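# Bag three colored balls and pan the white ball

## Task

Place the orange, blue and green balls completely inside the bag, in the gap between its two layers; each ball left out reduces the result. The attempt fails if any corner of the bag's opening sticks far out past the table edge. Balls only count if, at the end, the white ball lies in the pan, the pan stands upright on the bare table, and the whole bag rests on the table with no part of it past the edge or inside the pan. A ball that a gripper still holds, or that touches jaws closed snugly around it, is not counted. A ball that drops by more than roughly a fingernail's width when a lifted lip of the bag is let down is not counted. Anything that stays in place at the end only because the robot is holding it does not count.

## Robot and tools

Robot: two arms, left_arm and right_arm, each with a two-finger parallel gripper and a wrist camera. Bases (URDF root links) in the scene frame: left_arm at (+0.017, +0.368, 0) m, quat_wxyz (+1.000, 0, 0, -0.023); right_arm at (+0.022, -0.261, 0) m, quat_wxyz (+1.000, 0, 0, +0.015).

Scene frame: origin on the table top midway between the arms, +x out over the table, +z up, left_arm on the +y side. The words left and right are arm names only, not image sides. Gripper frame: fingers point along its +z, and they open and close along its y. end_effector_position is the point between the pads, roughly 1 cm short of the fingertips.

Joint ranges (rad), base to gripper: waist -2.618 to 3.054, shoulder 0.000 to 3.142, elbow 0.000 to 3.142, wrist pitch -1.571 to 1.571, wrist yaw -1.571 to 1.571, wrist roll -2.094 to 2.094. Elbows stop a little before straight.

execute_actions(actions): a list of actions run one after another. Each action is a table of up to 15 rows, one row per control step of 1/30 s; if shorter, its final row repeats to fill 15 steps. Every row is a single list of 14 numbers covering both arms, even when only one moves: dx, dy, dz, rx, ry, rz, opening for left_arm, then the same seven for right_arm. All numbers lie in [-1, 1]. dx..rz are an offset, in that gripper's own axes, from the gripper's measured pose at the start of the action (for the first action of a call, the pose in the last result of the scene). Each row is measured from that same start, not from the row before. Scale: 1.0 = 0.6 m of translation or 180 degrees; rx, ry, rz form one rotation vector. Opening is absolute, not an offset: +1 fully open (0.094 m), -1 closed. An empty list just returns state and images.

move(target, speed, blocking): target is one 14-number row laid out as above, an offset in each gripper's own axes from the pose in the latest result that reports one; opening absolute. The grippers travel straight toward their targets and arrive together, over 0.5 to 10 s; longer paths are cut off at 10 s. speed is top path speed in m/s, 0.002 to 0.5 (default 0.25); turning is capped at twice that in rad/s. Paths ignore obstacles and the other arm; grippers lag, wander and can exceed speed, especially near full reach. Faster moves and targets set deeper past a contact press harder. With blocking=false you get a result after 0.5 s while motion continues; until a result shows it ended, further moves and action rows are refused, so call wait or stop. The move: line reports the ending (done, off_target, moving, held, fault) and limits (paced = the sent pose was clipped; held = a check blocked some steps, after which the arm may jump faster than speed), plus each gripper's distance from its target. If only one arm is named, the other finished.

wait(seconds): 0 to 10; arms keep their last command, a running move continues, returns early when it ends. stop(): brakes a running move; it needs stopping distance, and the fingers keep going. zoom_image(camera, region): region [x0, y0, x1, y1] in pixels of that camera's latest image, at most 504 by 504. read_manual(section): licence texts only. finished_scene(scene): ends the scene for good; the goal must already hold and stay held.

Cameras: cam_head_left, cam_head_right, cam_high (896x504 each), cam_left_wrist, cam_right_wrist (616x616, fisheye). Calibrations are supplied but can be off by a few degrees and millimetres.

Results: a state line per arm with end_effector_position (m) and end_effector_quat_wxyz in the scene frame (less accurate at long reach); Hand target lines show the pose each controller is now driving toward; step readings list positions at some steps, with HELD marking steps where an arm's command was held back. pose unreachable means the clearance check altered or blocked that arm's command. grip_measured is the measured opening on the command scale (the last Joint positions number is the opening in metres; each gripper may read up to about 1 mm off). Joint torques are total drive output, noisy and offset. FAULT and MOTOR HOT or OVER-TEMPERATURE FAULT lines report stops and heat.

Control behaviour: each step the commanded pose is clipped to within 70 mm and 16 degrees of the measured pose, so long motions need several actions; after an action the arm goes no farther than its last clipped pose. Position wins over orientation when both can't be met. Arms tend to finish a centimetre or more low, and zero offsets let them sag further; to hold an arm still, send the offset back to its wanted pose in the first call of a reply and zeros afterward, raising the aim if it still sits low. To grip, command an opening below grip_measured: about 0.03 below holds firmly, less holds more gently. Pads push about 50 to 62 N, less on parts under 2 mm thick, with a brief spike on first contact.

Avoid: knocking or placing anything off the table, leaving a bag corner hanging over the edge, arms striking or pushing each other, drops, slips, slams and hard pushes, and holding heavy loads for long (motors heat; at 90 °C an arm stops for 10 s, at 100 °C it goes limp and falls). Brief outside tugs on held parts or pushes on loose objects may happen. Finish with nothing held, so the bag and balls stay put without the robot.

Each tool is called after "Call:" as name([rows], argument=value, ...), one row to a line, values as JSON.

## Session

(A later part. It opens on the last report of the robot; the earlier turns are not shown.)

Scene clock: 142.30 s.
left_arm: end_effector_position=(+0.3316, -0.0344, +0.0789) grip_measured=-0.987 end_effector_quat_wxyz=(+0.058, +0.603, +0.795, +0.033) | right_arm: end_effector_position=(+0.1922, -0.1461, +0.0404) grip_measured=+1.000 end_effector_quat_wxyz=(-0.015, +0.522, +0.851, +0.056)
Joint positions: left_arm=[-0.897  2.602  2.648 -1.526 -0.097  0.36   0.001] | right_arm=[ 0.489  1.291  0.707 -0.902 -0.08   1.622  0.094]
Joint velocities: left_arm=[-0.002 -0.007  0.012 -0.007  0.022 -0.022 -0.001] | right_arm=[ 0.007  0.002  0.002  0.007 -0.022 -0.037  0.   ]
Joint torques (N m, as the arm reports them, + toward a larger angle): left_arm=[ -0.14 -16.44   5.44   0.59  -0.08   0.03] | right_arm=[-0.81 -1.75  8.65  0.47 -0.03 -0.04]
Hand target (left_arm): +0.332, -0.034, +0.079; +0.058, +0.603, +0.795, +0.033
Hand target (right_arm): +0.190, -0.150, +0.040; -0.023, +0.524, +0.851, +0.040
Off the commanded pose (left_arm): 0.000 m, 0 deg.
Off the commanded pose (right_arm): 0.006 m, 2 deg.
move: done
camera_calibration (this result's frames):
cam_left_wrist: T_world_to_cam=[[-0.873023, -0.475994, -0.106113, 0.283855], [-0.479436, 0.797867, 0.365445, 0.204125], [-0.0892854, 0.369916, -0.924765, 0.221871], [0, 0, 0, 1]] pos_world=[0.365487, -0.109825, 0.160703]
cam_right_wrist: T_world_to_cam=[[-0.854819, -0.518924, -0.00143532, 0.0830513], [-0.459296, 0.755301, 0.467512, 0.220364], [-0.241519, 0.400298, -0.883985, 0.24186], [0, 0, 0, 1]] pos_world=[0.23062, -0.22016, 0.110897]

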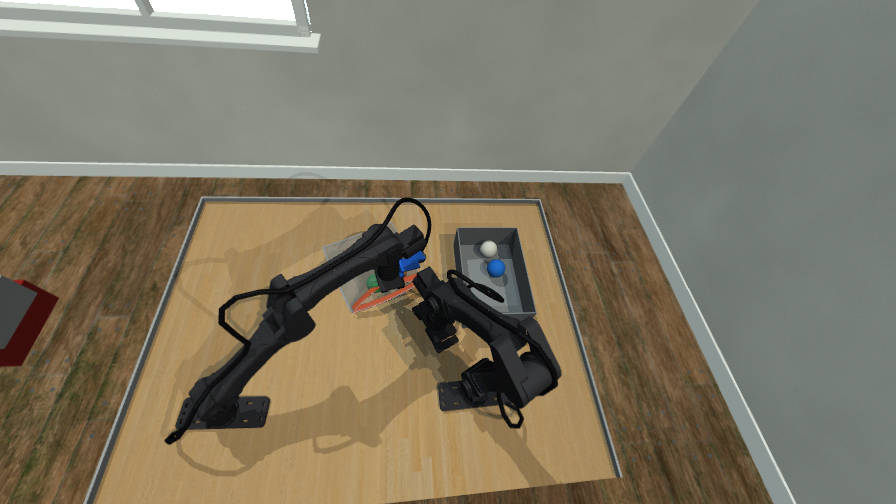

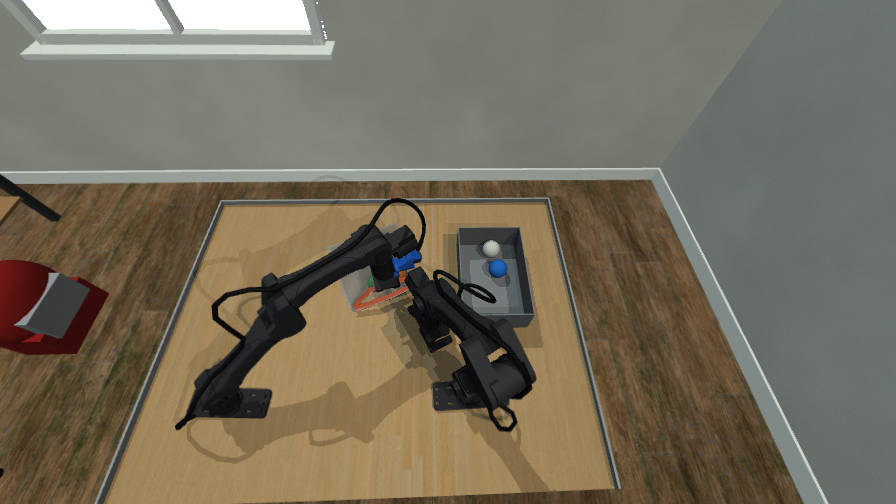

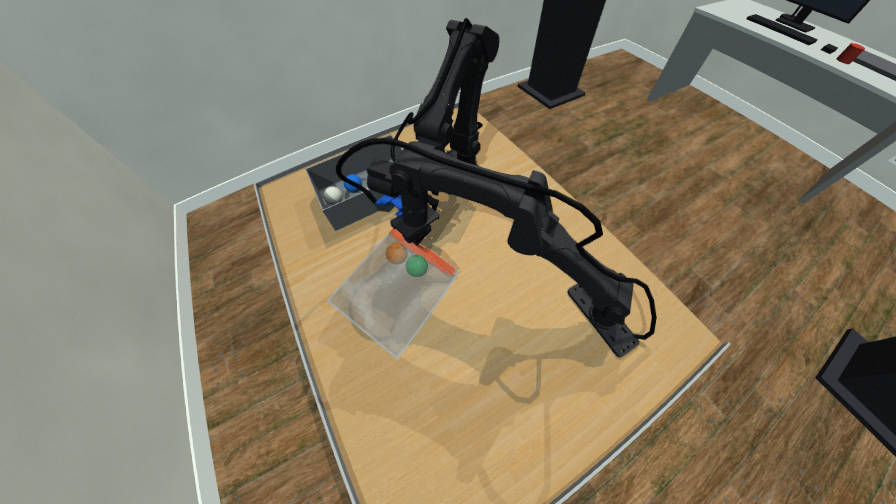

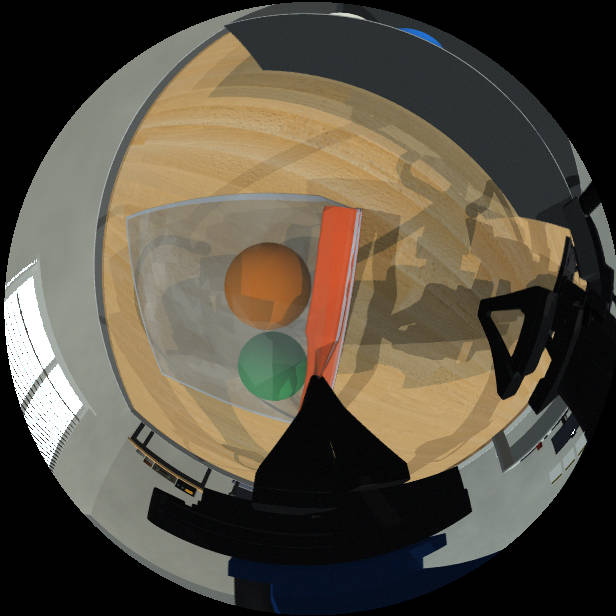

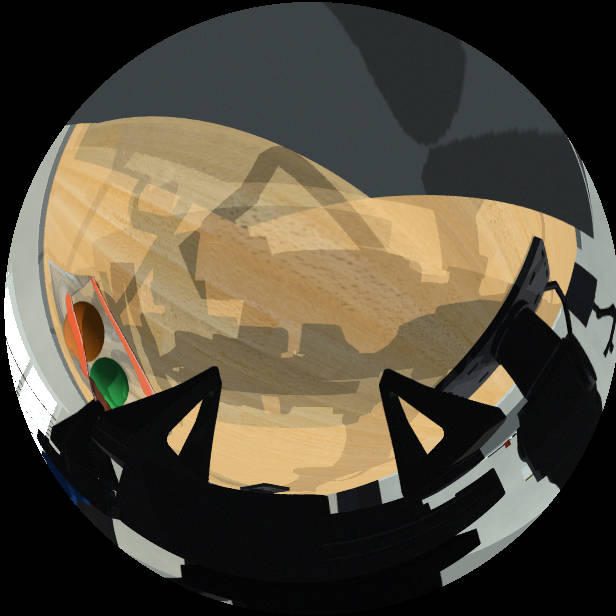

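Call:
move(target=[0,0,0,0,0,0,-1, 0,0,-0.21,0.035,0,0,0.5])

Call:
move(target=[0,0,0,0,0,0,-1, 0,0,0,0,0,-0.345,0.5], speed=0.4)

Scene clock: 144.13 s.
left_arm: end_effector_position=(+0.3316, -0.0344, +0.0789) grip_measured=-0.987 end_effector_quat_wxyz=(+0.058, +0.603, +0.795, +0.033) | right_arm: end_effector_position=(+0.1894, -0.1586, +0.1666) grip_measured=+0.501 end_effector_quat_wxyz=(-0.034, +0.520, +0.853, +0.022)
Joint positions: left_arm=[-0.897  2.602  2.648 -1.526 -0.097  0.36   0.001] | right_arm=[ 0.439  1.291  1.219 -1.496 -0.082  1.565  0.071]
Joint velocities: left_arm=[ 0.002  0.002 -0.002 -0.007 -0.007 -0.007  0.   ] | right_arm=[-0.022  0.007  0.002 -0.007 -0.037 -0.051  0.   ]
Joint torques (N m, as the arm reports them, + toward a larger angle): left_arm=[  0.   -16.5    5.49   0.59  -0.08   0.03] | right_arm=[-0.74 -1.82  8.08  0.41 -0.04 -0.1 ]
Hand target (left_arm): +0.332, -0.034, +0.079; +0.058, +0.603, +0.795, +0.033
Hand target (right_arm): +0.188, -0.162, +0.165; -0.042, +0.520, +0.853, +0.009
Off the commanded pose (left_arm): 0.000 m, 0 deg.
Off the commanded pose (right_arm): 0.002 m, 2 deg.
move: done
camera_calibration (this result's frames):
cam_left_wrist: T_world_to_cam=[[-0.873023, -0.475994, -0.106113, 0.283855], [-0.479436, 0.797867, 0.365445, 0.204125], [-0.0892854, 0.369916, -0.924765, 0.221871], [0, 0, 0, 1]] pos_world=[0.365487, -0.109825, 0.160703]
cam_right_wrist: T_world_to_cam=[[-0.848343, -0.523952, 0.076083, 0.0594077], [-0.433012, 0.769311, 0.469745, 0.166344], [-0.304655, 0.36556, -0.879517, 0.363439], [0, 0, 0, 1]] pos_world=[0.233151, -0.229703, 0.236991]

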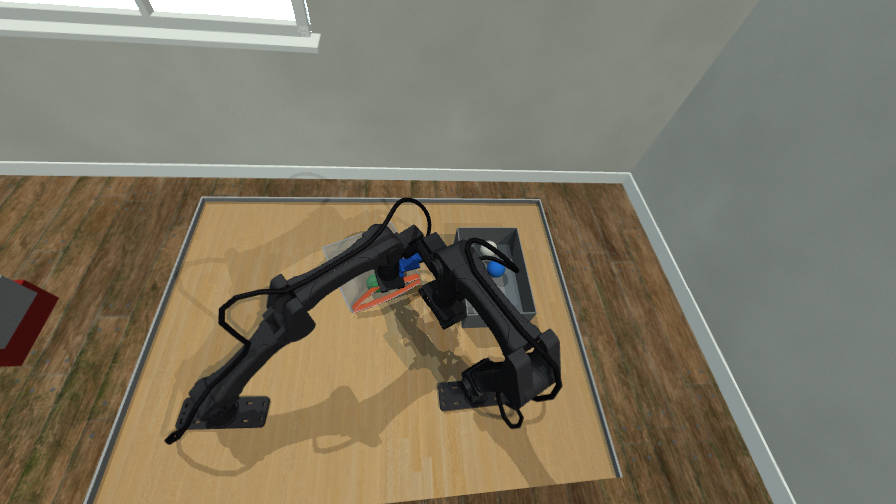

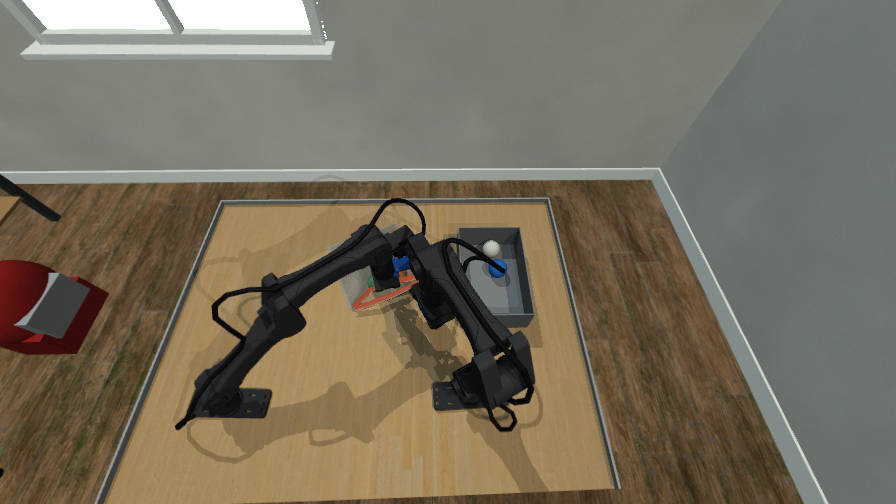

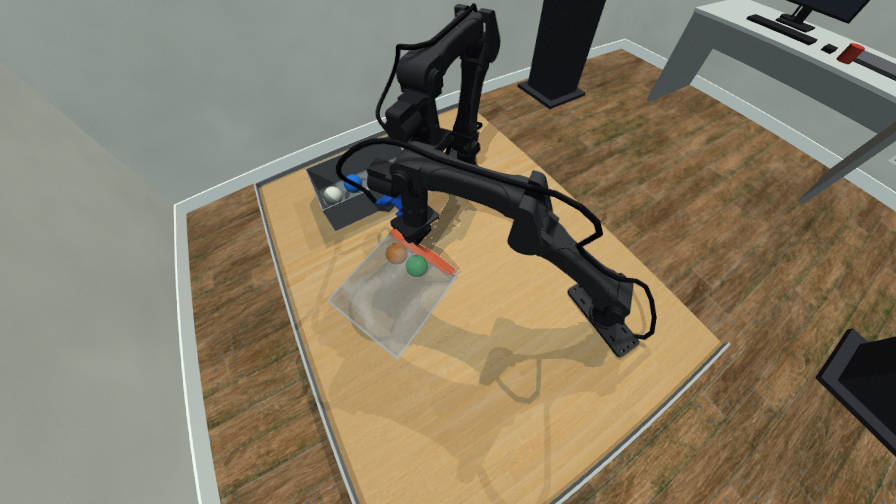

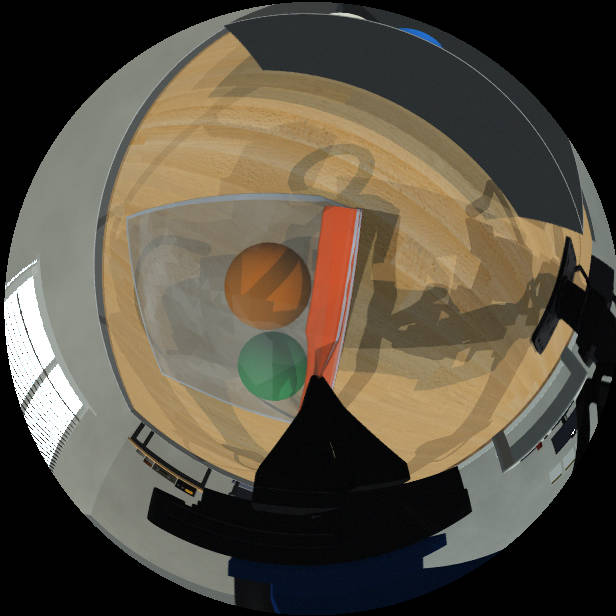

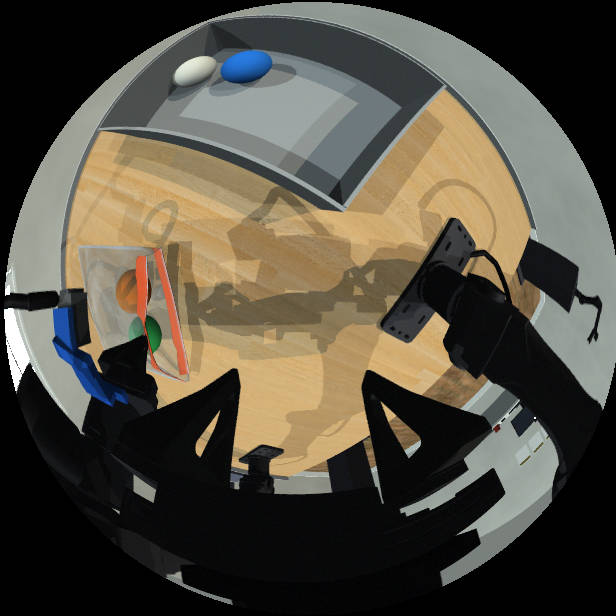

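Scene clock: 146.17 s.
left_arm: end_effector_position=(+0.3316, -0.0344, +0.0789) grip_measured=-0.987 end_effector_quat_wxyz=(+0.058, +0.603, +0.795, +0.033) | right_arm: end_effector_position=(+0.1894, -0.1586, +0.1666) grip_measured=+0.501 end_effector_quat_wxyz=(-0.018, +0.013, +0.999, +0.037)
Joint positions: left_arm=[-0.897  2.602  2.648 -1.526 -0.097  0.36   0.001] | right_arm=[ 0.439  1.291  1.219 -1.496 -0.082  0.496  0.071]
Joint velocities: left_arm=[ 0.002 -0.002  0.007 -0.037 -0.081 -0.037  0.   ] | right_arm=[ 0.017  0.017 -0.002  0.066 -0.022 -0.051  0.001]
Joint torques (N m, as the arm reports them, + toward a larger angle): left_arm=[  0.01 -16.42   5.46   0.61  -0.07   0.02] | right_arm=[ 0.04 -3.4   7.25  0.59 -0.05 -0.09]
Hand target (left_arm): +0.332, -0.034, +0.079; +0.058, +0.603, +0.795, +0.033
Hand target (right_arm): +0.189, -0.159, +0.167; -0.018, +0.006, +0.999, +0.037
Off the commanded pose (left_arm): 0.000 m, 0 deg.
Off the commanded pose (right_arm): 0.000 m, 1 deg.
move: done
camera_calibration (this result's frames):
cam_left_wrist: T_world_to_cam=[[-0.873023, -0.475994, -0.106113, 0.283855], [-0.479436, 0.797867, 0.365445, 0.204125], [-0.0892854, 0.369916, -0.924765, 0.221871], [0, 0, 0, 1]] pos_world=[0.365487, -0.109825, 0.160703]
cam_right_wrist: T_world_to_cam=[[0.0462519, -0.998889, 0.00898672, -0.174179], [-0.90376, -0.0380114, 0.426349, 0.134709], [-0.425534, -0.0278413, -0.904514, 0.328111], [0, 0, 0, 1]] pos_world=[0.269423, -0.15973, 0.240913]

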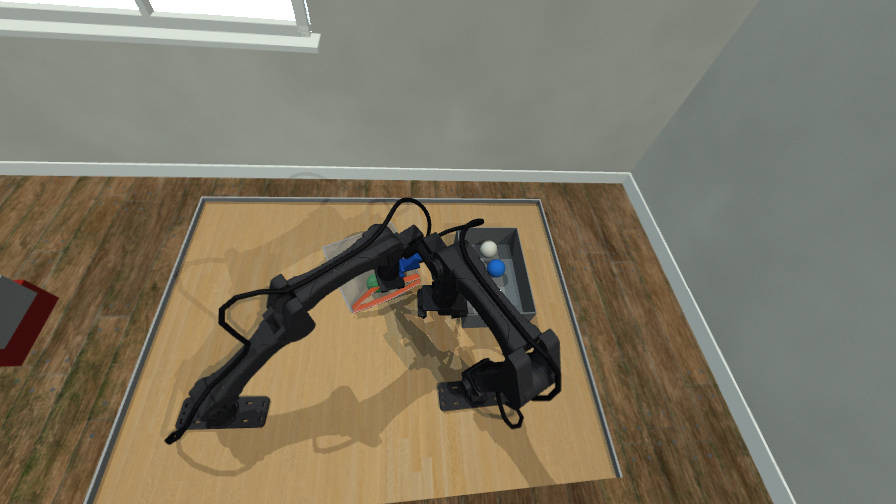

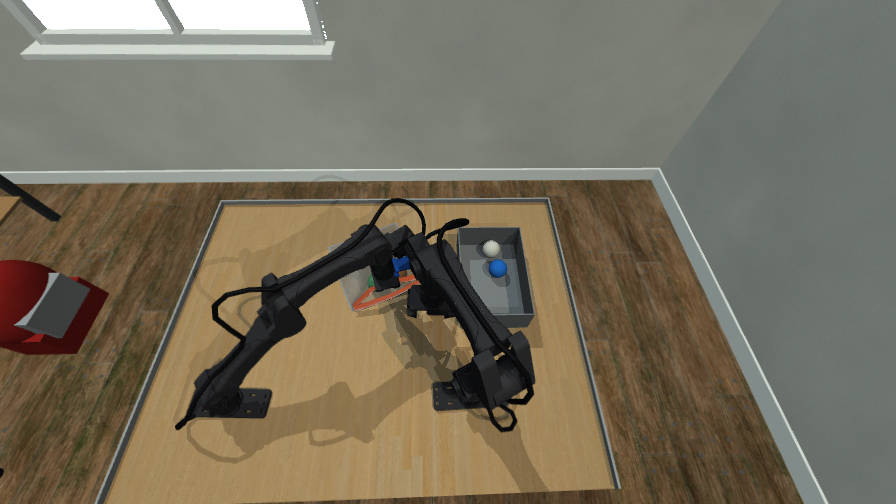

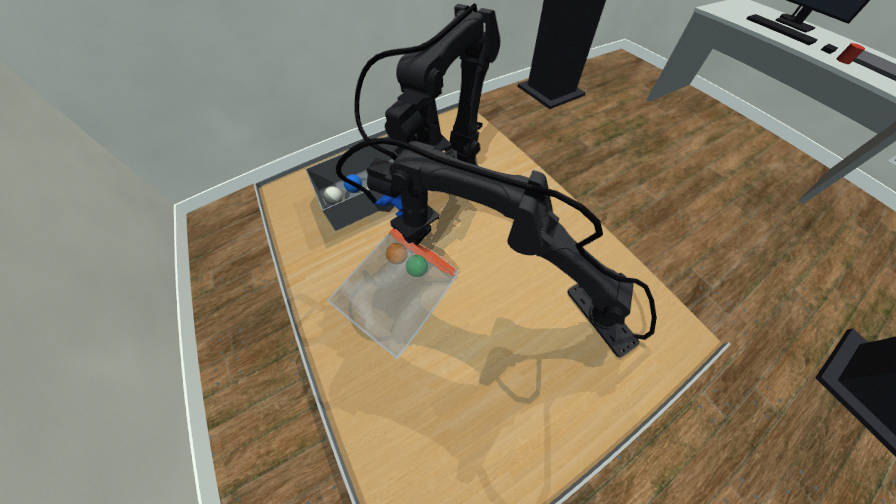

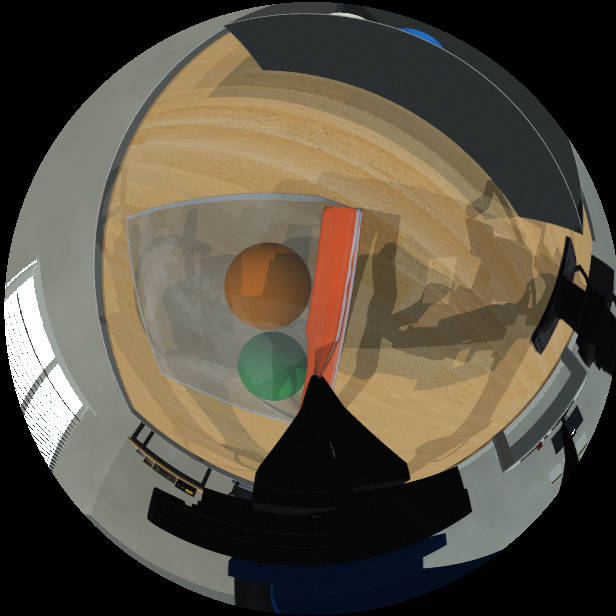

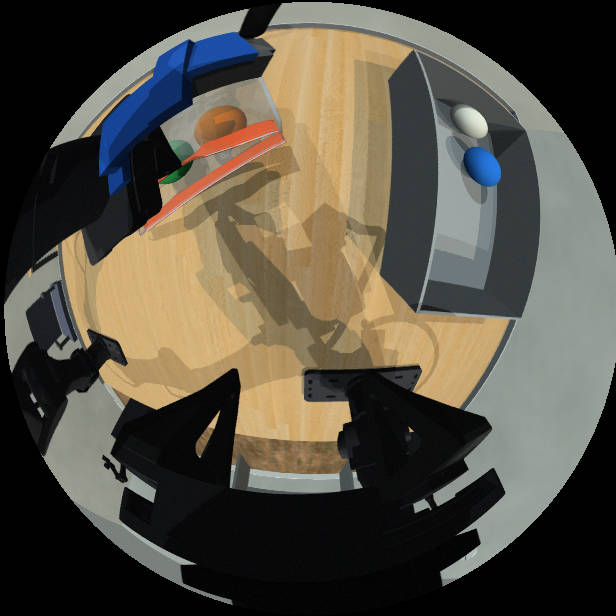

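Call:
move(target=[0,0,0,0,0,0,-1, -0.342,-0.361,-0.039,0.024,0,0,0.5])

Call:
move(target=[0,0,0,0,0,0,-1, 0,0,0.13,0,0,0,0.5], speed=0.15)

Scene clock: 148.37 s.
left_arm: end_effector_position=(+0.3316, -0.0344, +0.0789) grip_measured=-0.987 end_effector_quat_wxyz=(+0.058, +0.603, +0.795, +0.033) | right_arm: end_effector_position=(+0.3916, -0.3779, +0.1640) grip_measured=+0.501 end_effector_quat_wxyz=(-0.000, +0.019, +1.000, -0.015)
Joint positions: left_arm=[-0.897  2.602  2.648 -1.526 -0.097  0.36   0.001] | right_arm=[-0.325  2.047  2.043 -1.559  0.028 -0.258  0.071]
Joint velocities: left_arm=[-0.012 -0.002  0.007 -0.007  0.022  0.037  0.002] | right_arm=[ 0.002  0.002 -0.012  0.066  0.022 -0.022 -0.   ]
Joint torques (N m, as the arm reports them, + toward a larger angle): left_arm=[ -0.08 -16.45   5.42   0.57  -0.08   0.03] | right_arm=[ 0.12 -9.71  9.01  0.47  0.04 -0.07]
Hand target (left_arm): +0.332, -0.034, +0.079; +0.058, +0.603, +0.795, +0.033
Hand target (right_arm): +0.391, -0.378, +0.165; -0.005, +0.012, +1.000, -0.015
Off the commanded pose (left_arm): 0.000 m, 0 deg.
Off the commanded pose (right_arm): 0.005 m, 3 deg.
joint sent to its limit (right arm) — the command would take joint 4 (wrist pitch) past its lower limit, so that joint was sent only as far as its limit.
move: off_target (right_arm)
camera_calibration (this result's frames):
cam_left_wrist: T_world_to_cam=[[-0.873023, -0.475994, -0.106113, 0.283855], [-0.479436, 0.797867, 0.365445, 0.204125], [-0.0892854, 0.369916, -0.924765, 0.221871], [0, 0, 0, 1]] pos_world=[0.365487, -0.109825, 0.160703]
cam_right_wrist: T_world_to_cam=[[0.0334575, -0.992968, 0.113554, -0.412504], [-0.918062, 0.0143725, 0.396176, 0.340545], [-0.395022, -0.117505, -0.911126, 0.360916], [0, 0, 0, 1]] pos_world=[0.469013, -0.372089, 0.240766]

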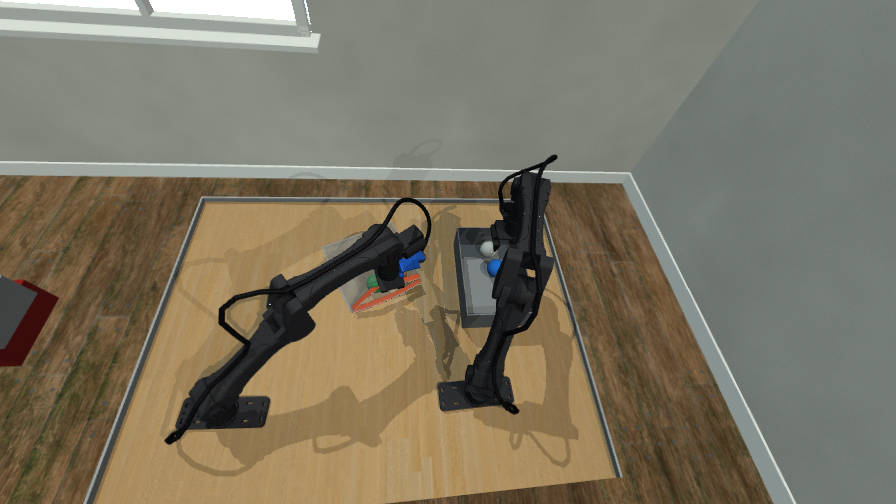

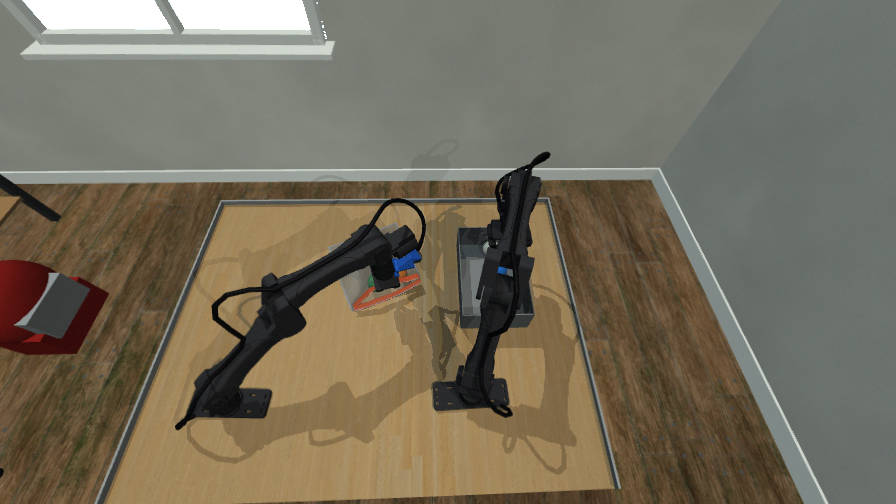

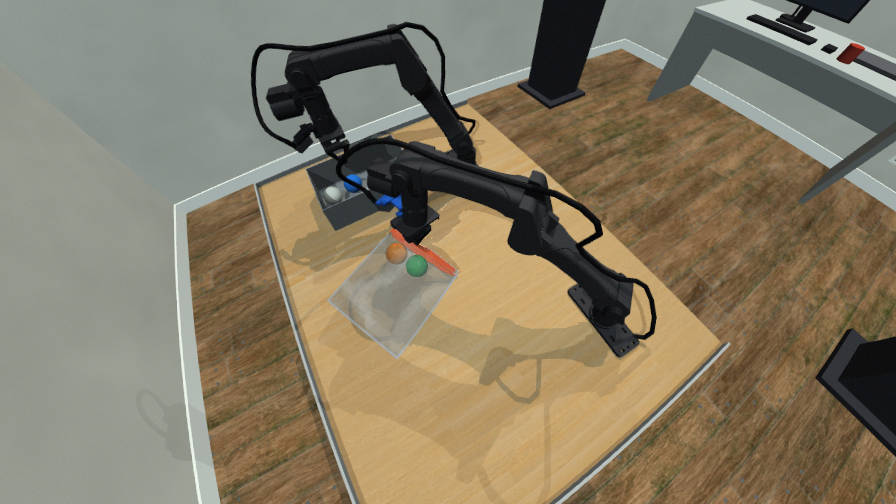

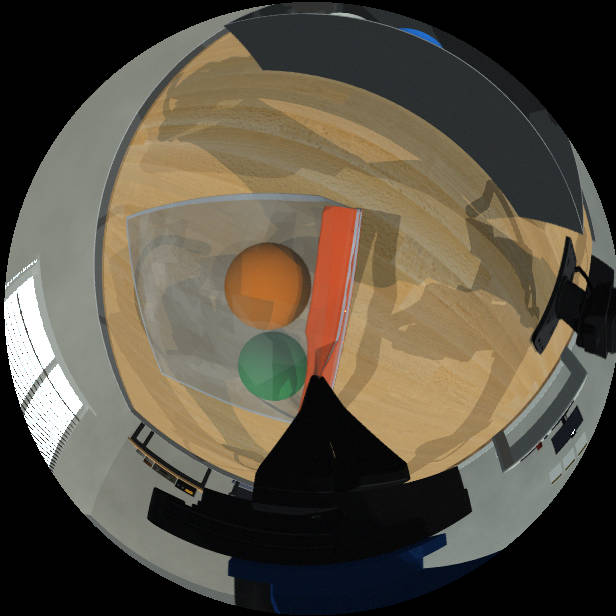

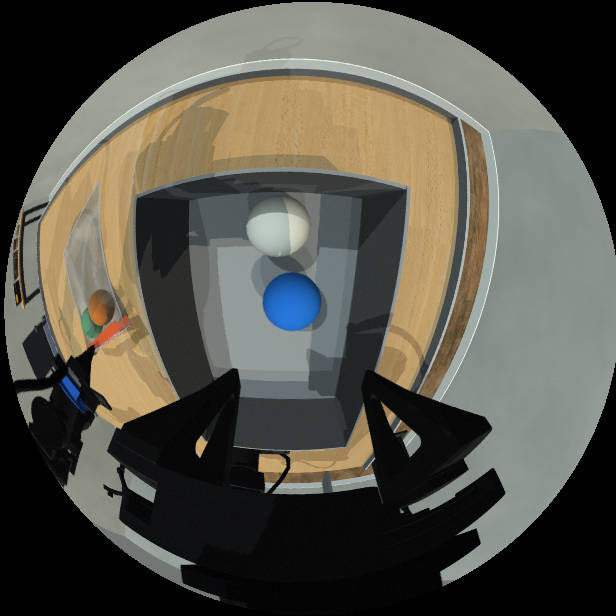

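Scene clock: 149.53 s.
left_arm: end_effector_position=(+0.3316, -0.0344, +0.0789) grip_measured=-0.987 end_effector_quat_wxyz=(+0.058, +0.603, +0.795, +0.033) | right_arm: end_effector_position=(+0.3914, -0.3779, +0.0827) grip_measured=+0.501 end_effector_quat_wxyz=(-0.011, +0.019, +1.000, -0.012)
Joint positions: left_arm=[-0.897  2.602  2.648 -1.526 -0.097  0.36   0.001] | right_arm=[-0.325  2.044  1.714 -1.255  0.028 -0.258  0.071]
Joint velocities: left_arm=[ 0.007 -0.007  0.012 -0.022 -0.037 -0.007  0.001] | right_arm=[-0.017  0.007 -0.022 -0.007 -0.007  0.007  0.   ]
Joint torques (N m, as the arm reports them, + toward a larger angle): left_arm=[ -0.07 -16.4    5.39   0.58  -0.07   0.03] | right_arm=[ -0.25 -12.05   5.98   0.67   0.01  -0.03]
Hand target (left_arm): +0.332, -0.034, +0.079; +0.058, +0.603, +0.795, +0.033
Hand target (right_arm): +0.392, -0.380, +0.086; -0.000, +0.019, +1.000, -0.015
Off the commanded pose (left_arm): 0.000 m, 0 deg.
Off the commanded pose (right_arm): 0.004 m, 1 deg.
move: done
camera_calibration (this result's frames):
cam_left_wrist: T_world_to_cam=[[-0.873023, -0.475994, -0.106113, 0.283855], [-0.479436, 0.797867, 0.365445, 0.204125], [-0.0892854, 0.369916, -0.924765, 0.221871], [0, 0, 0, 1]] pos_world=[0.365487, -0.109825, 0.160703]
cam_right_wrist: T_world_to_cam=[[0.0357861, -0.993676, 0.106432, -0.403795], [-0.909469, 0.0117615, 0.415605, 0.366609], [-0.414229, -0.111669, -0.903297, 0.295848], [0, 0, 0, 1]] pos_world=[0.470419, -0.372516, 0.15785]

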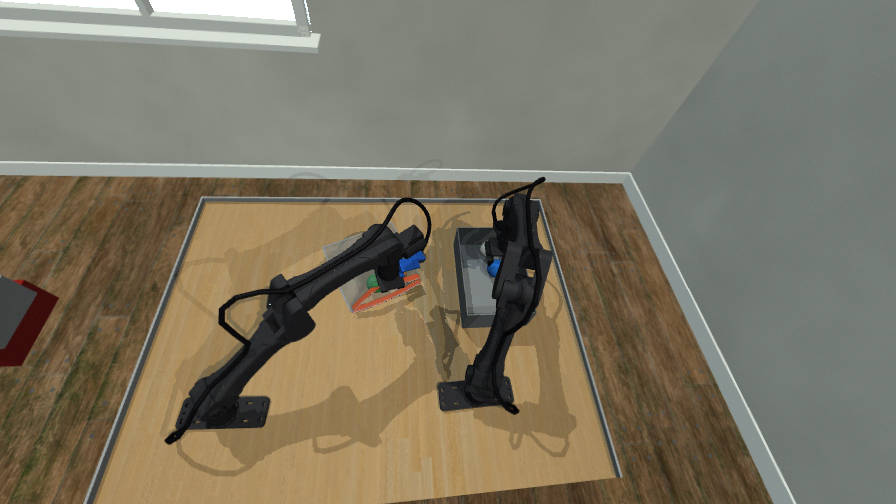

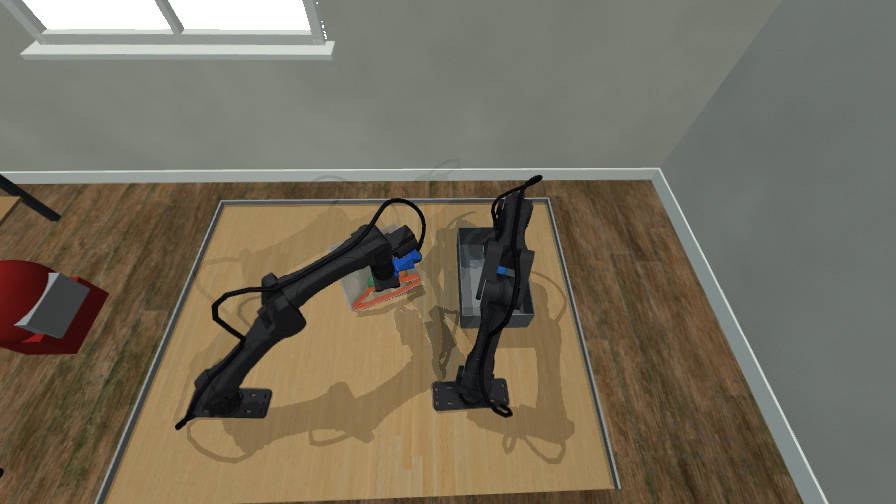

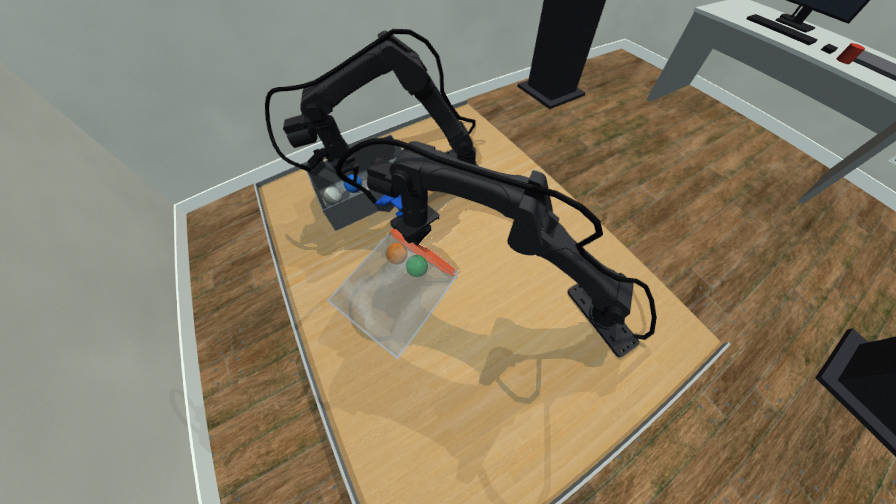

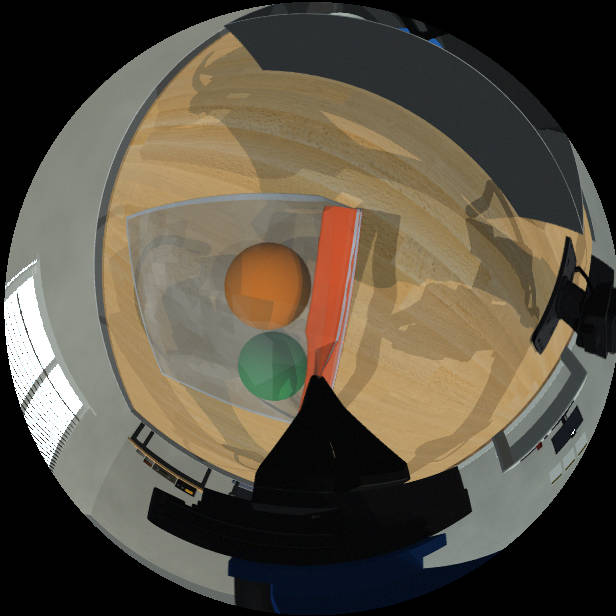

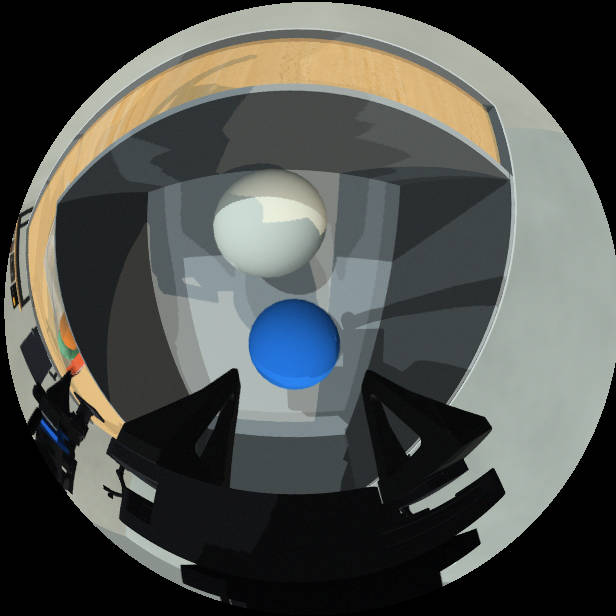

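Call:
move(target=[0,0,0,0,0,0,-1, 0,0.007,0.09,0,0,0,0.5], speed=0.08)

Scene clock: 151.13 s.
left_arm: end_effector_position=(+0.3316, -0.0344, +0.0789) grip_measured=-0.987 end_effector_quat_wxyz=(+0.058, +0.603, +0.795, +0.033) | right_arm: end_effector_position=(+0.3906, -0.3776, +0.0375) grip_measured=+0.501 end_effector_quat_wxyz=(-0.005, +0.019, +1.000, -0.013)
Joint positions: left_arm=[-0.897  2.602  2.648 -1.526 -0.097  0.36   0.001] | right_arm=[-0.325  2.061  1.557 -1.07   0.028 -0.258  0.071]
Joint velocities: left_arm=[ 0.032  0.002  0.002  0.007 -0.022  0.037 -0.001] | right_arm=[-0.002 -0.012 -0.017  0.007 -0.022  0.007  0.   ]
Joint torques (N m, as the arm reports them, + toward a larger angle): left_arm=[  0.02 -16.49   5.38   0.59  -0.07   0.02] | right_arm=[ 0.73 -9.19  6.01  0.68  0.01  0.08]
Hand target (left_arm): +0.332, -0.034, +0.079; +0.058, +0.603, +0.795, +0.033
Hand target (right_arm): +0.391, -0.374, +0.029; -0.011, +0.019, +1.000, -0.011
Off the commanded pose (left_arm): 0.000 m, 0 deg.
Off the commanded pose (right_arm): 0.009 m, 1 deg.
move: done
camera_calibration (this result's frames):
cam_left_wrist: T_world_to_cam=[[-0.873023, -0.475994, -0.106113, 0.283855], [-0.479436, 0.797867, 0.365445, 0.204125], [-0.0892854, 0.369916, -0.924765, 0.221871], [0, 0, 0, 1]] pos_world=[0.365487, -0.109825, 0.160703]
cam_right_wrist: T_world_to_cam=[[0.0345603, -0.993303, 0.110245, -0.398253], [-0.914113, 0.0131726, 0.405245, 0.387391], [-0.403984, -0.114782, -0.907536, 0.249771], [0, 0, 0, 1]] pos_world=[0.468787, -0.37202, 0.113594]

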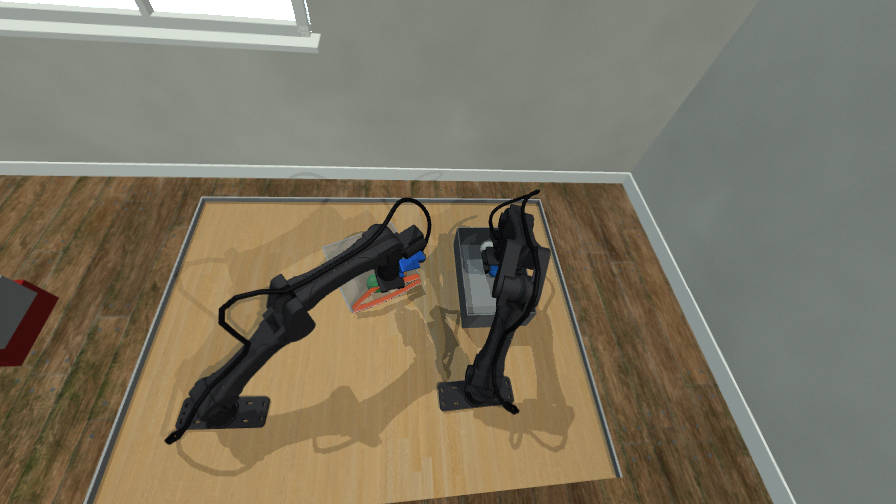

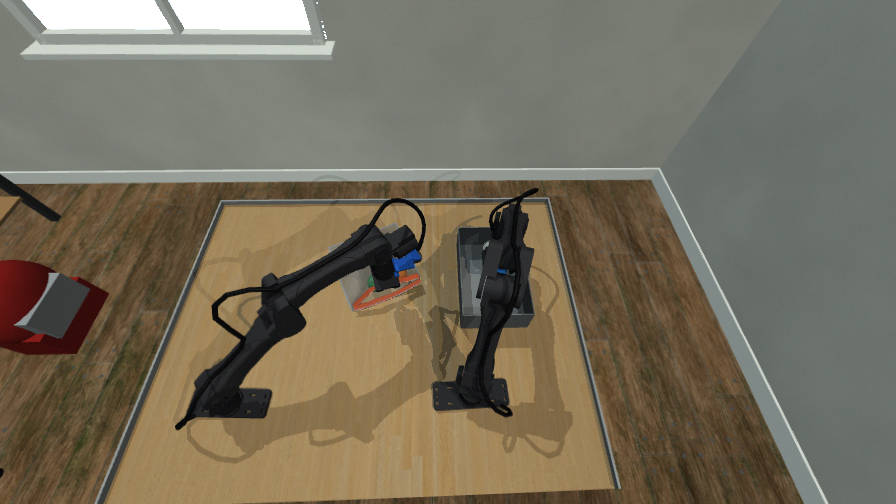

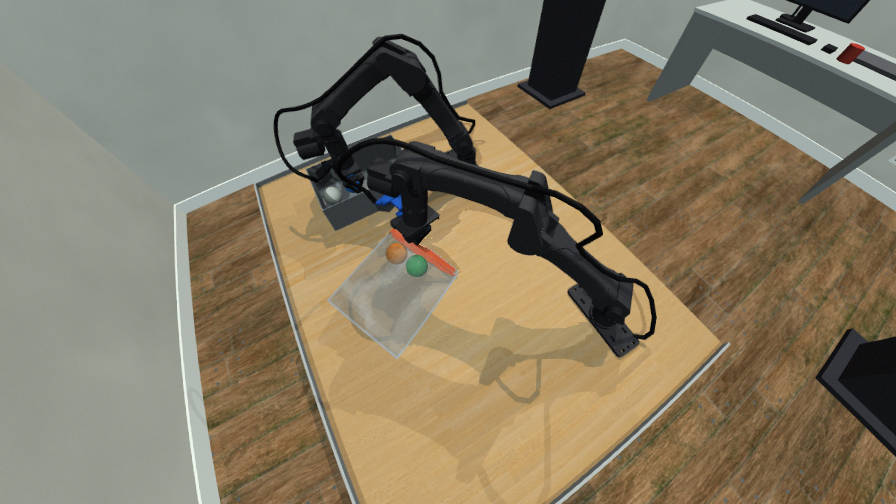

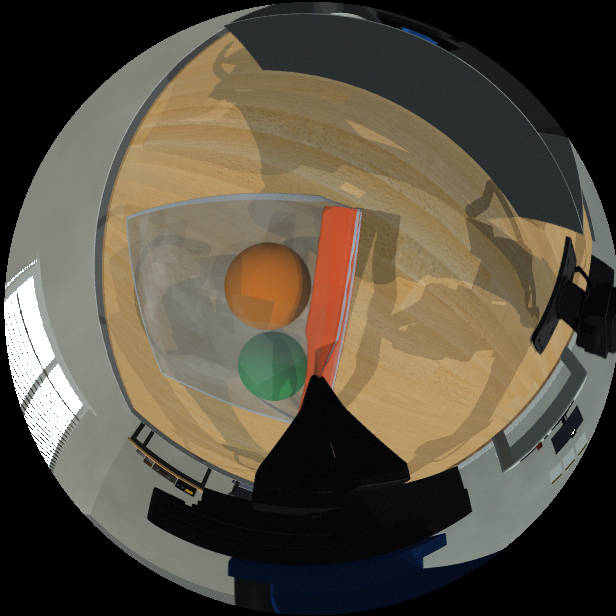

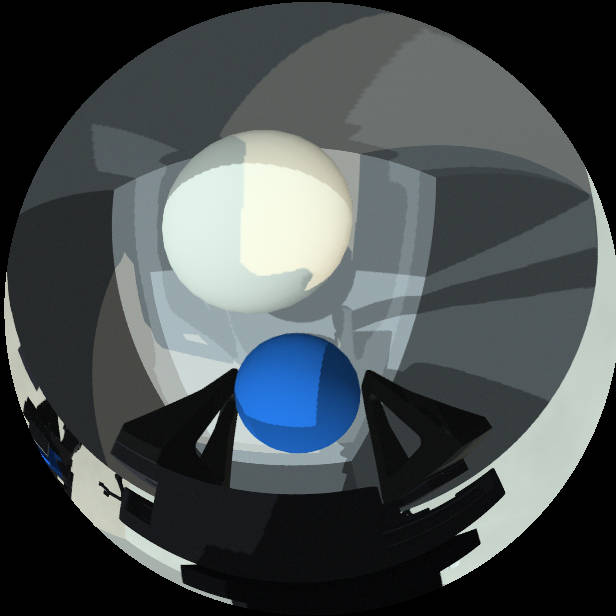

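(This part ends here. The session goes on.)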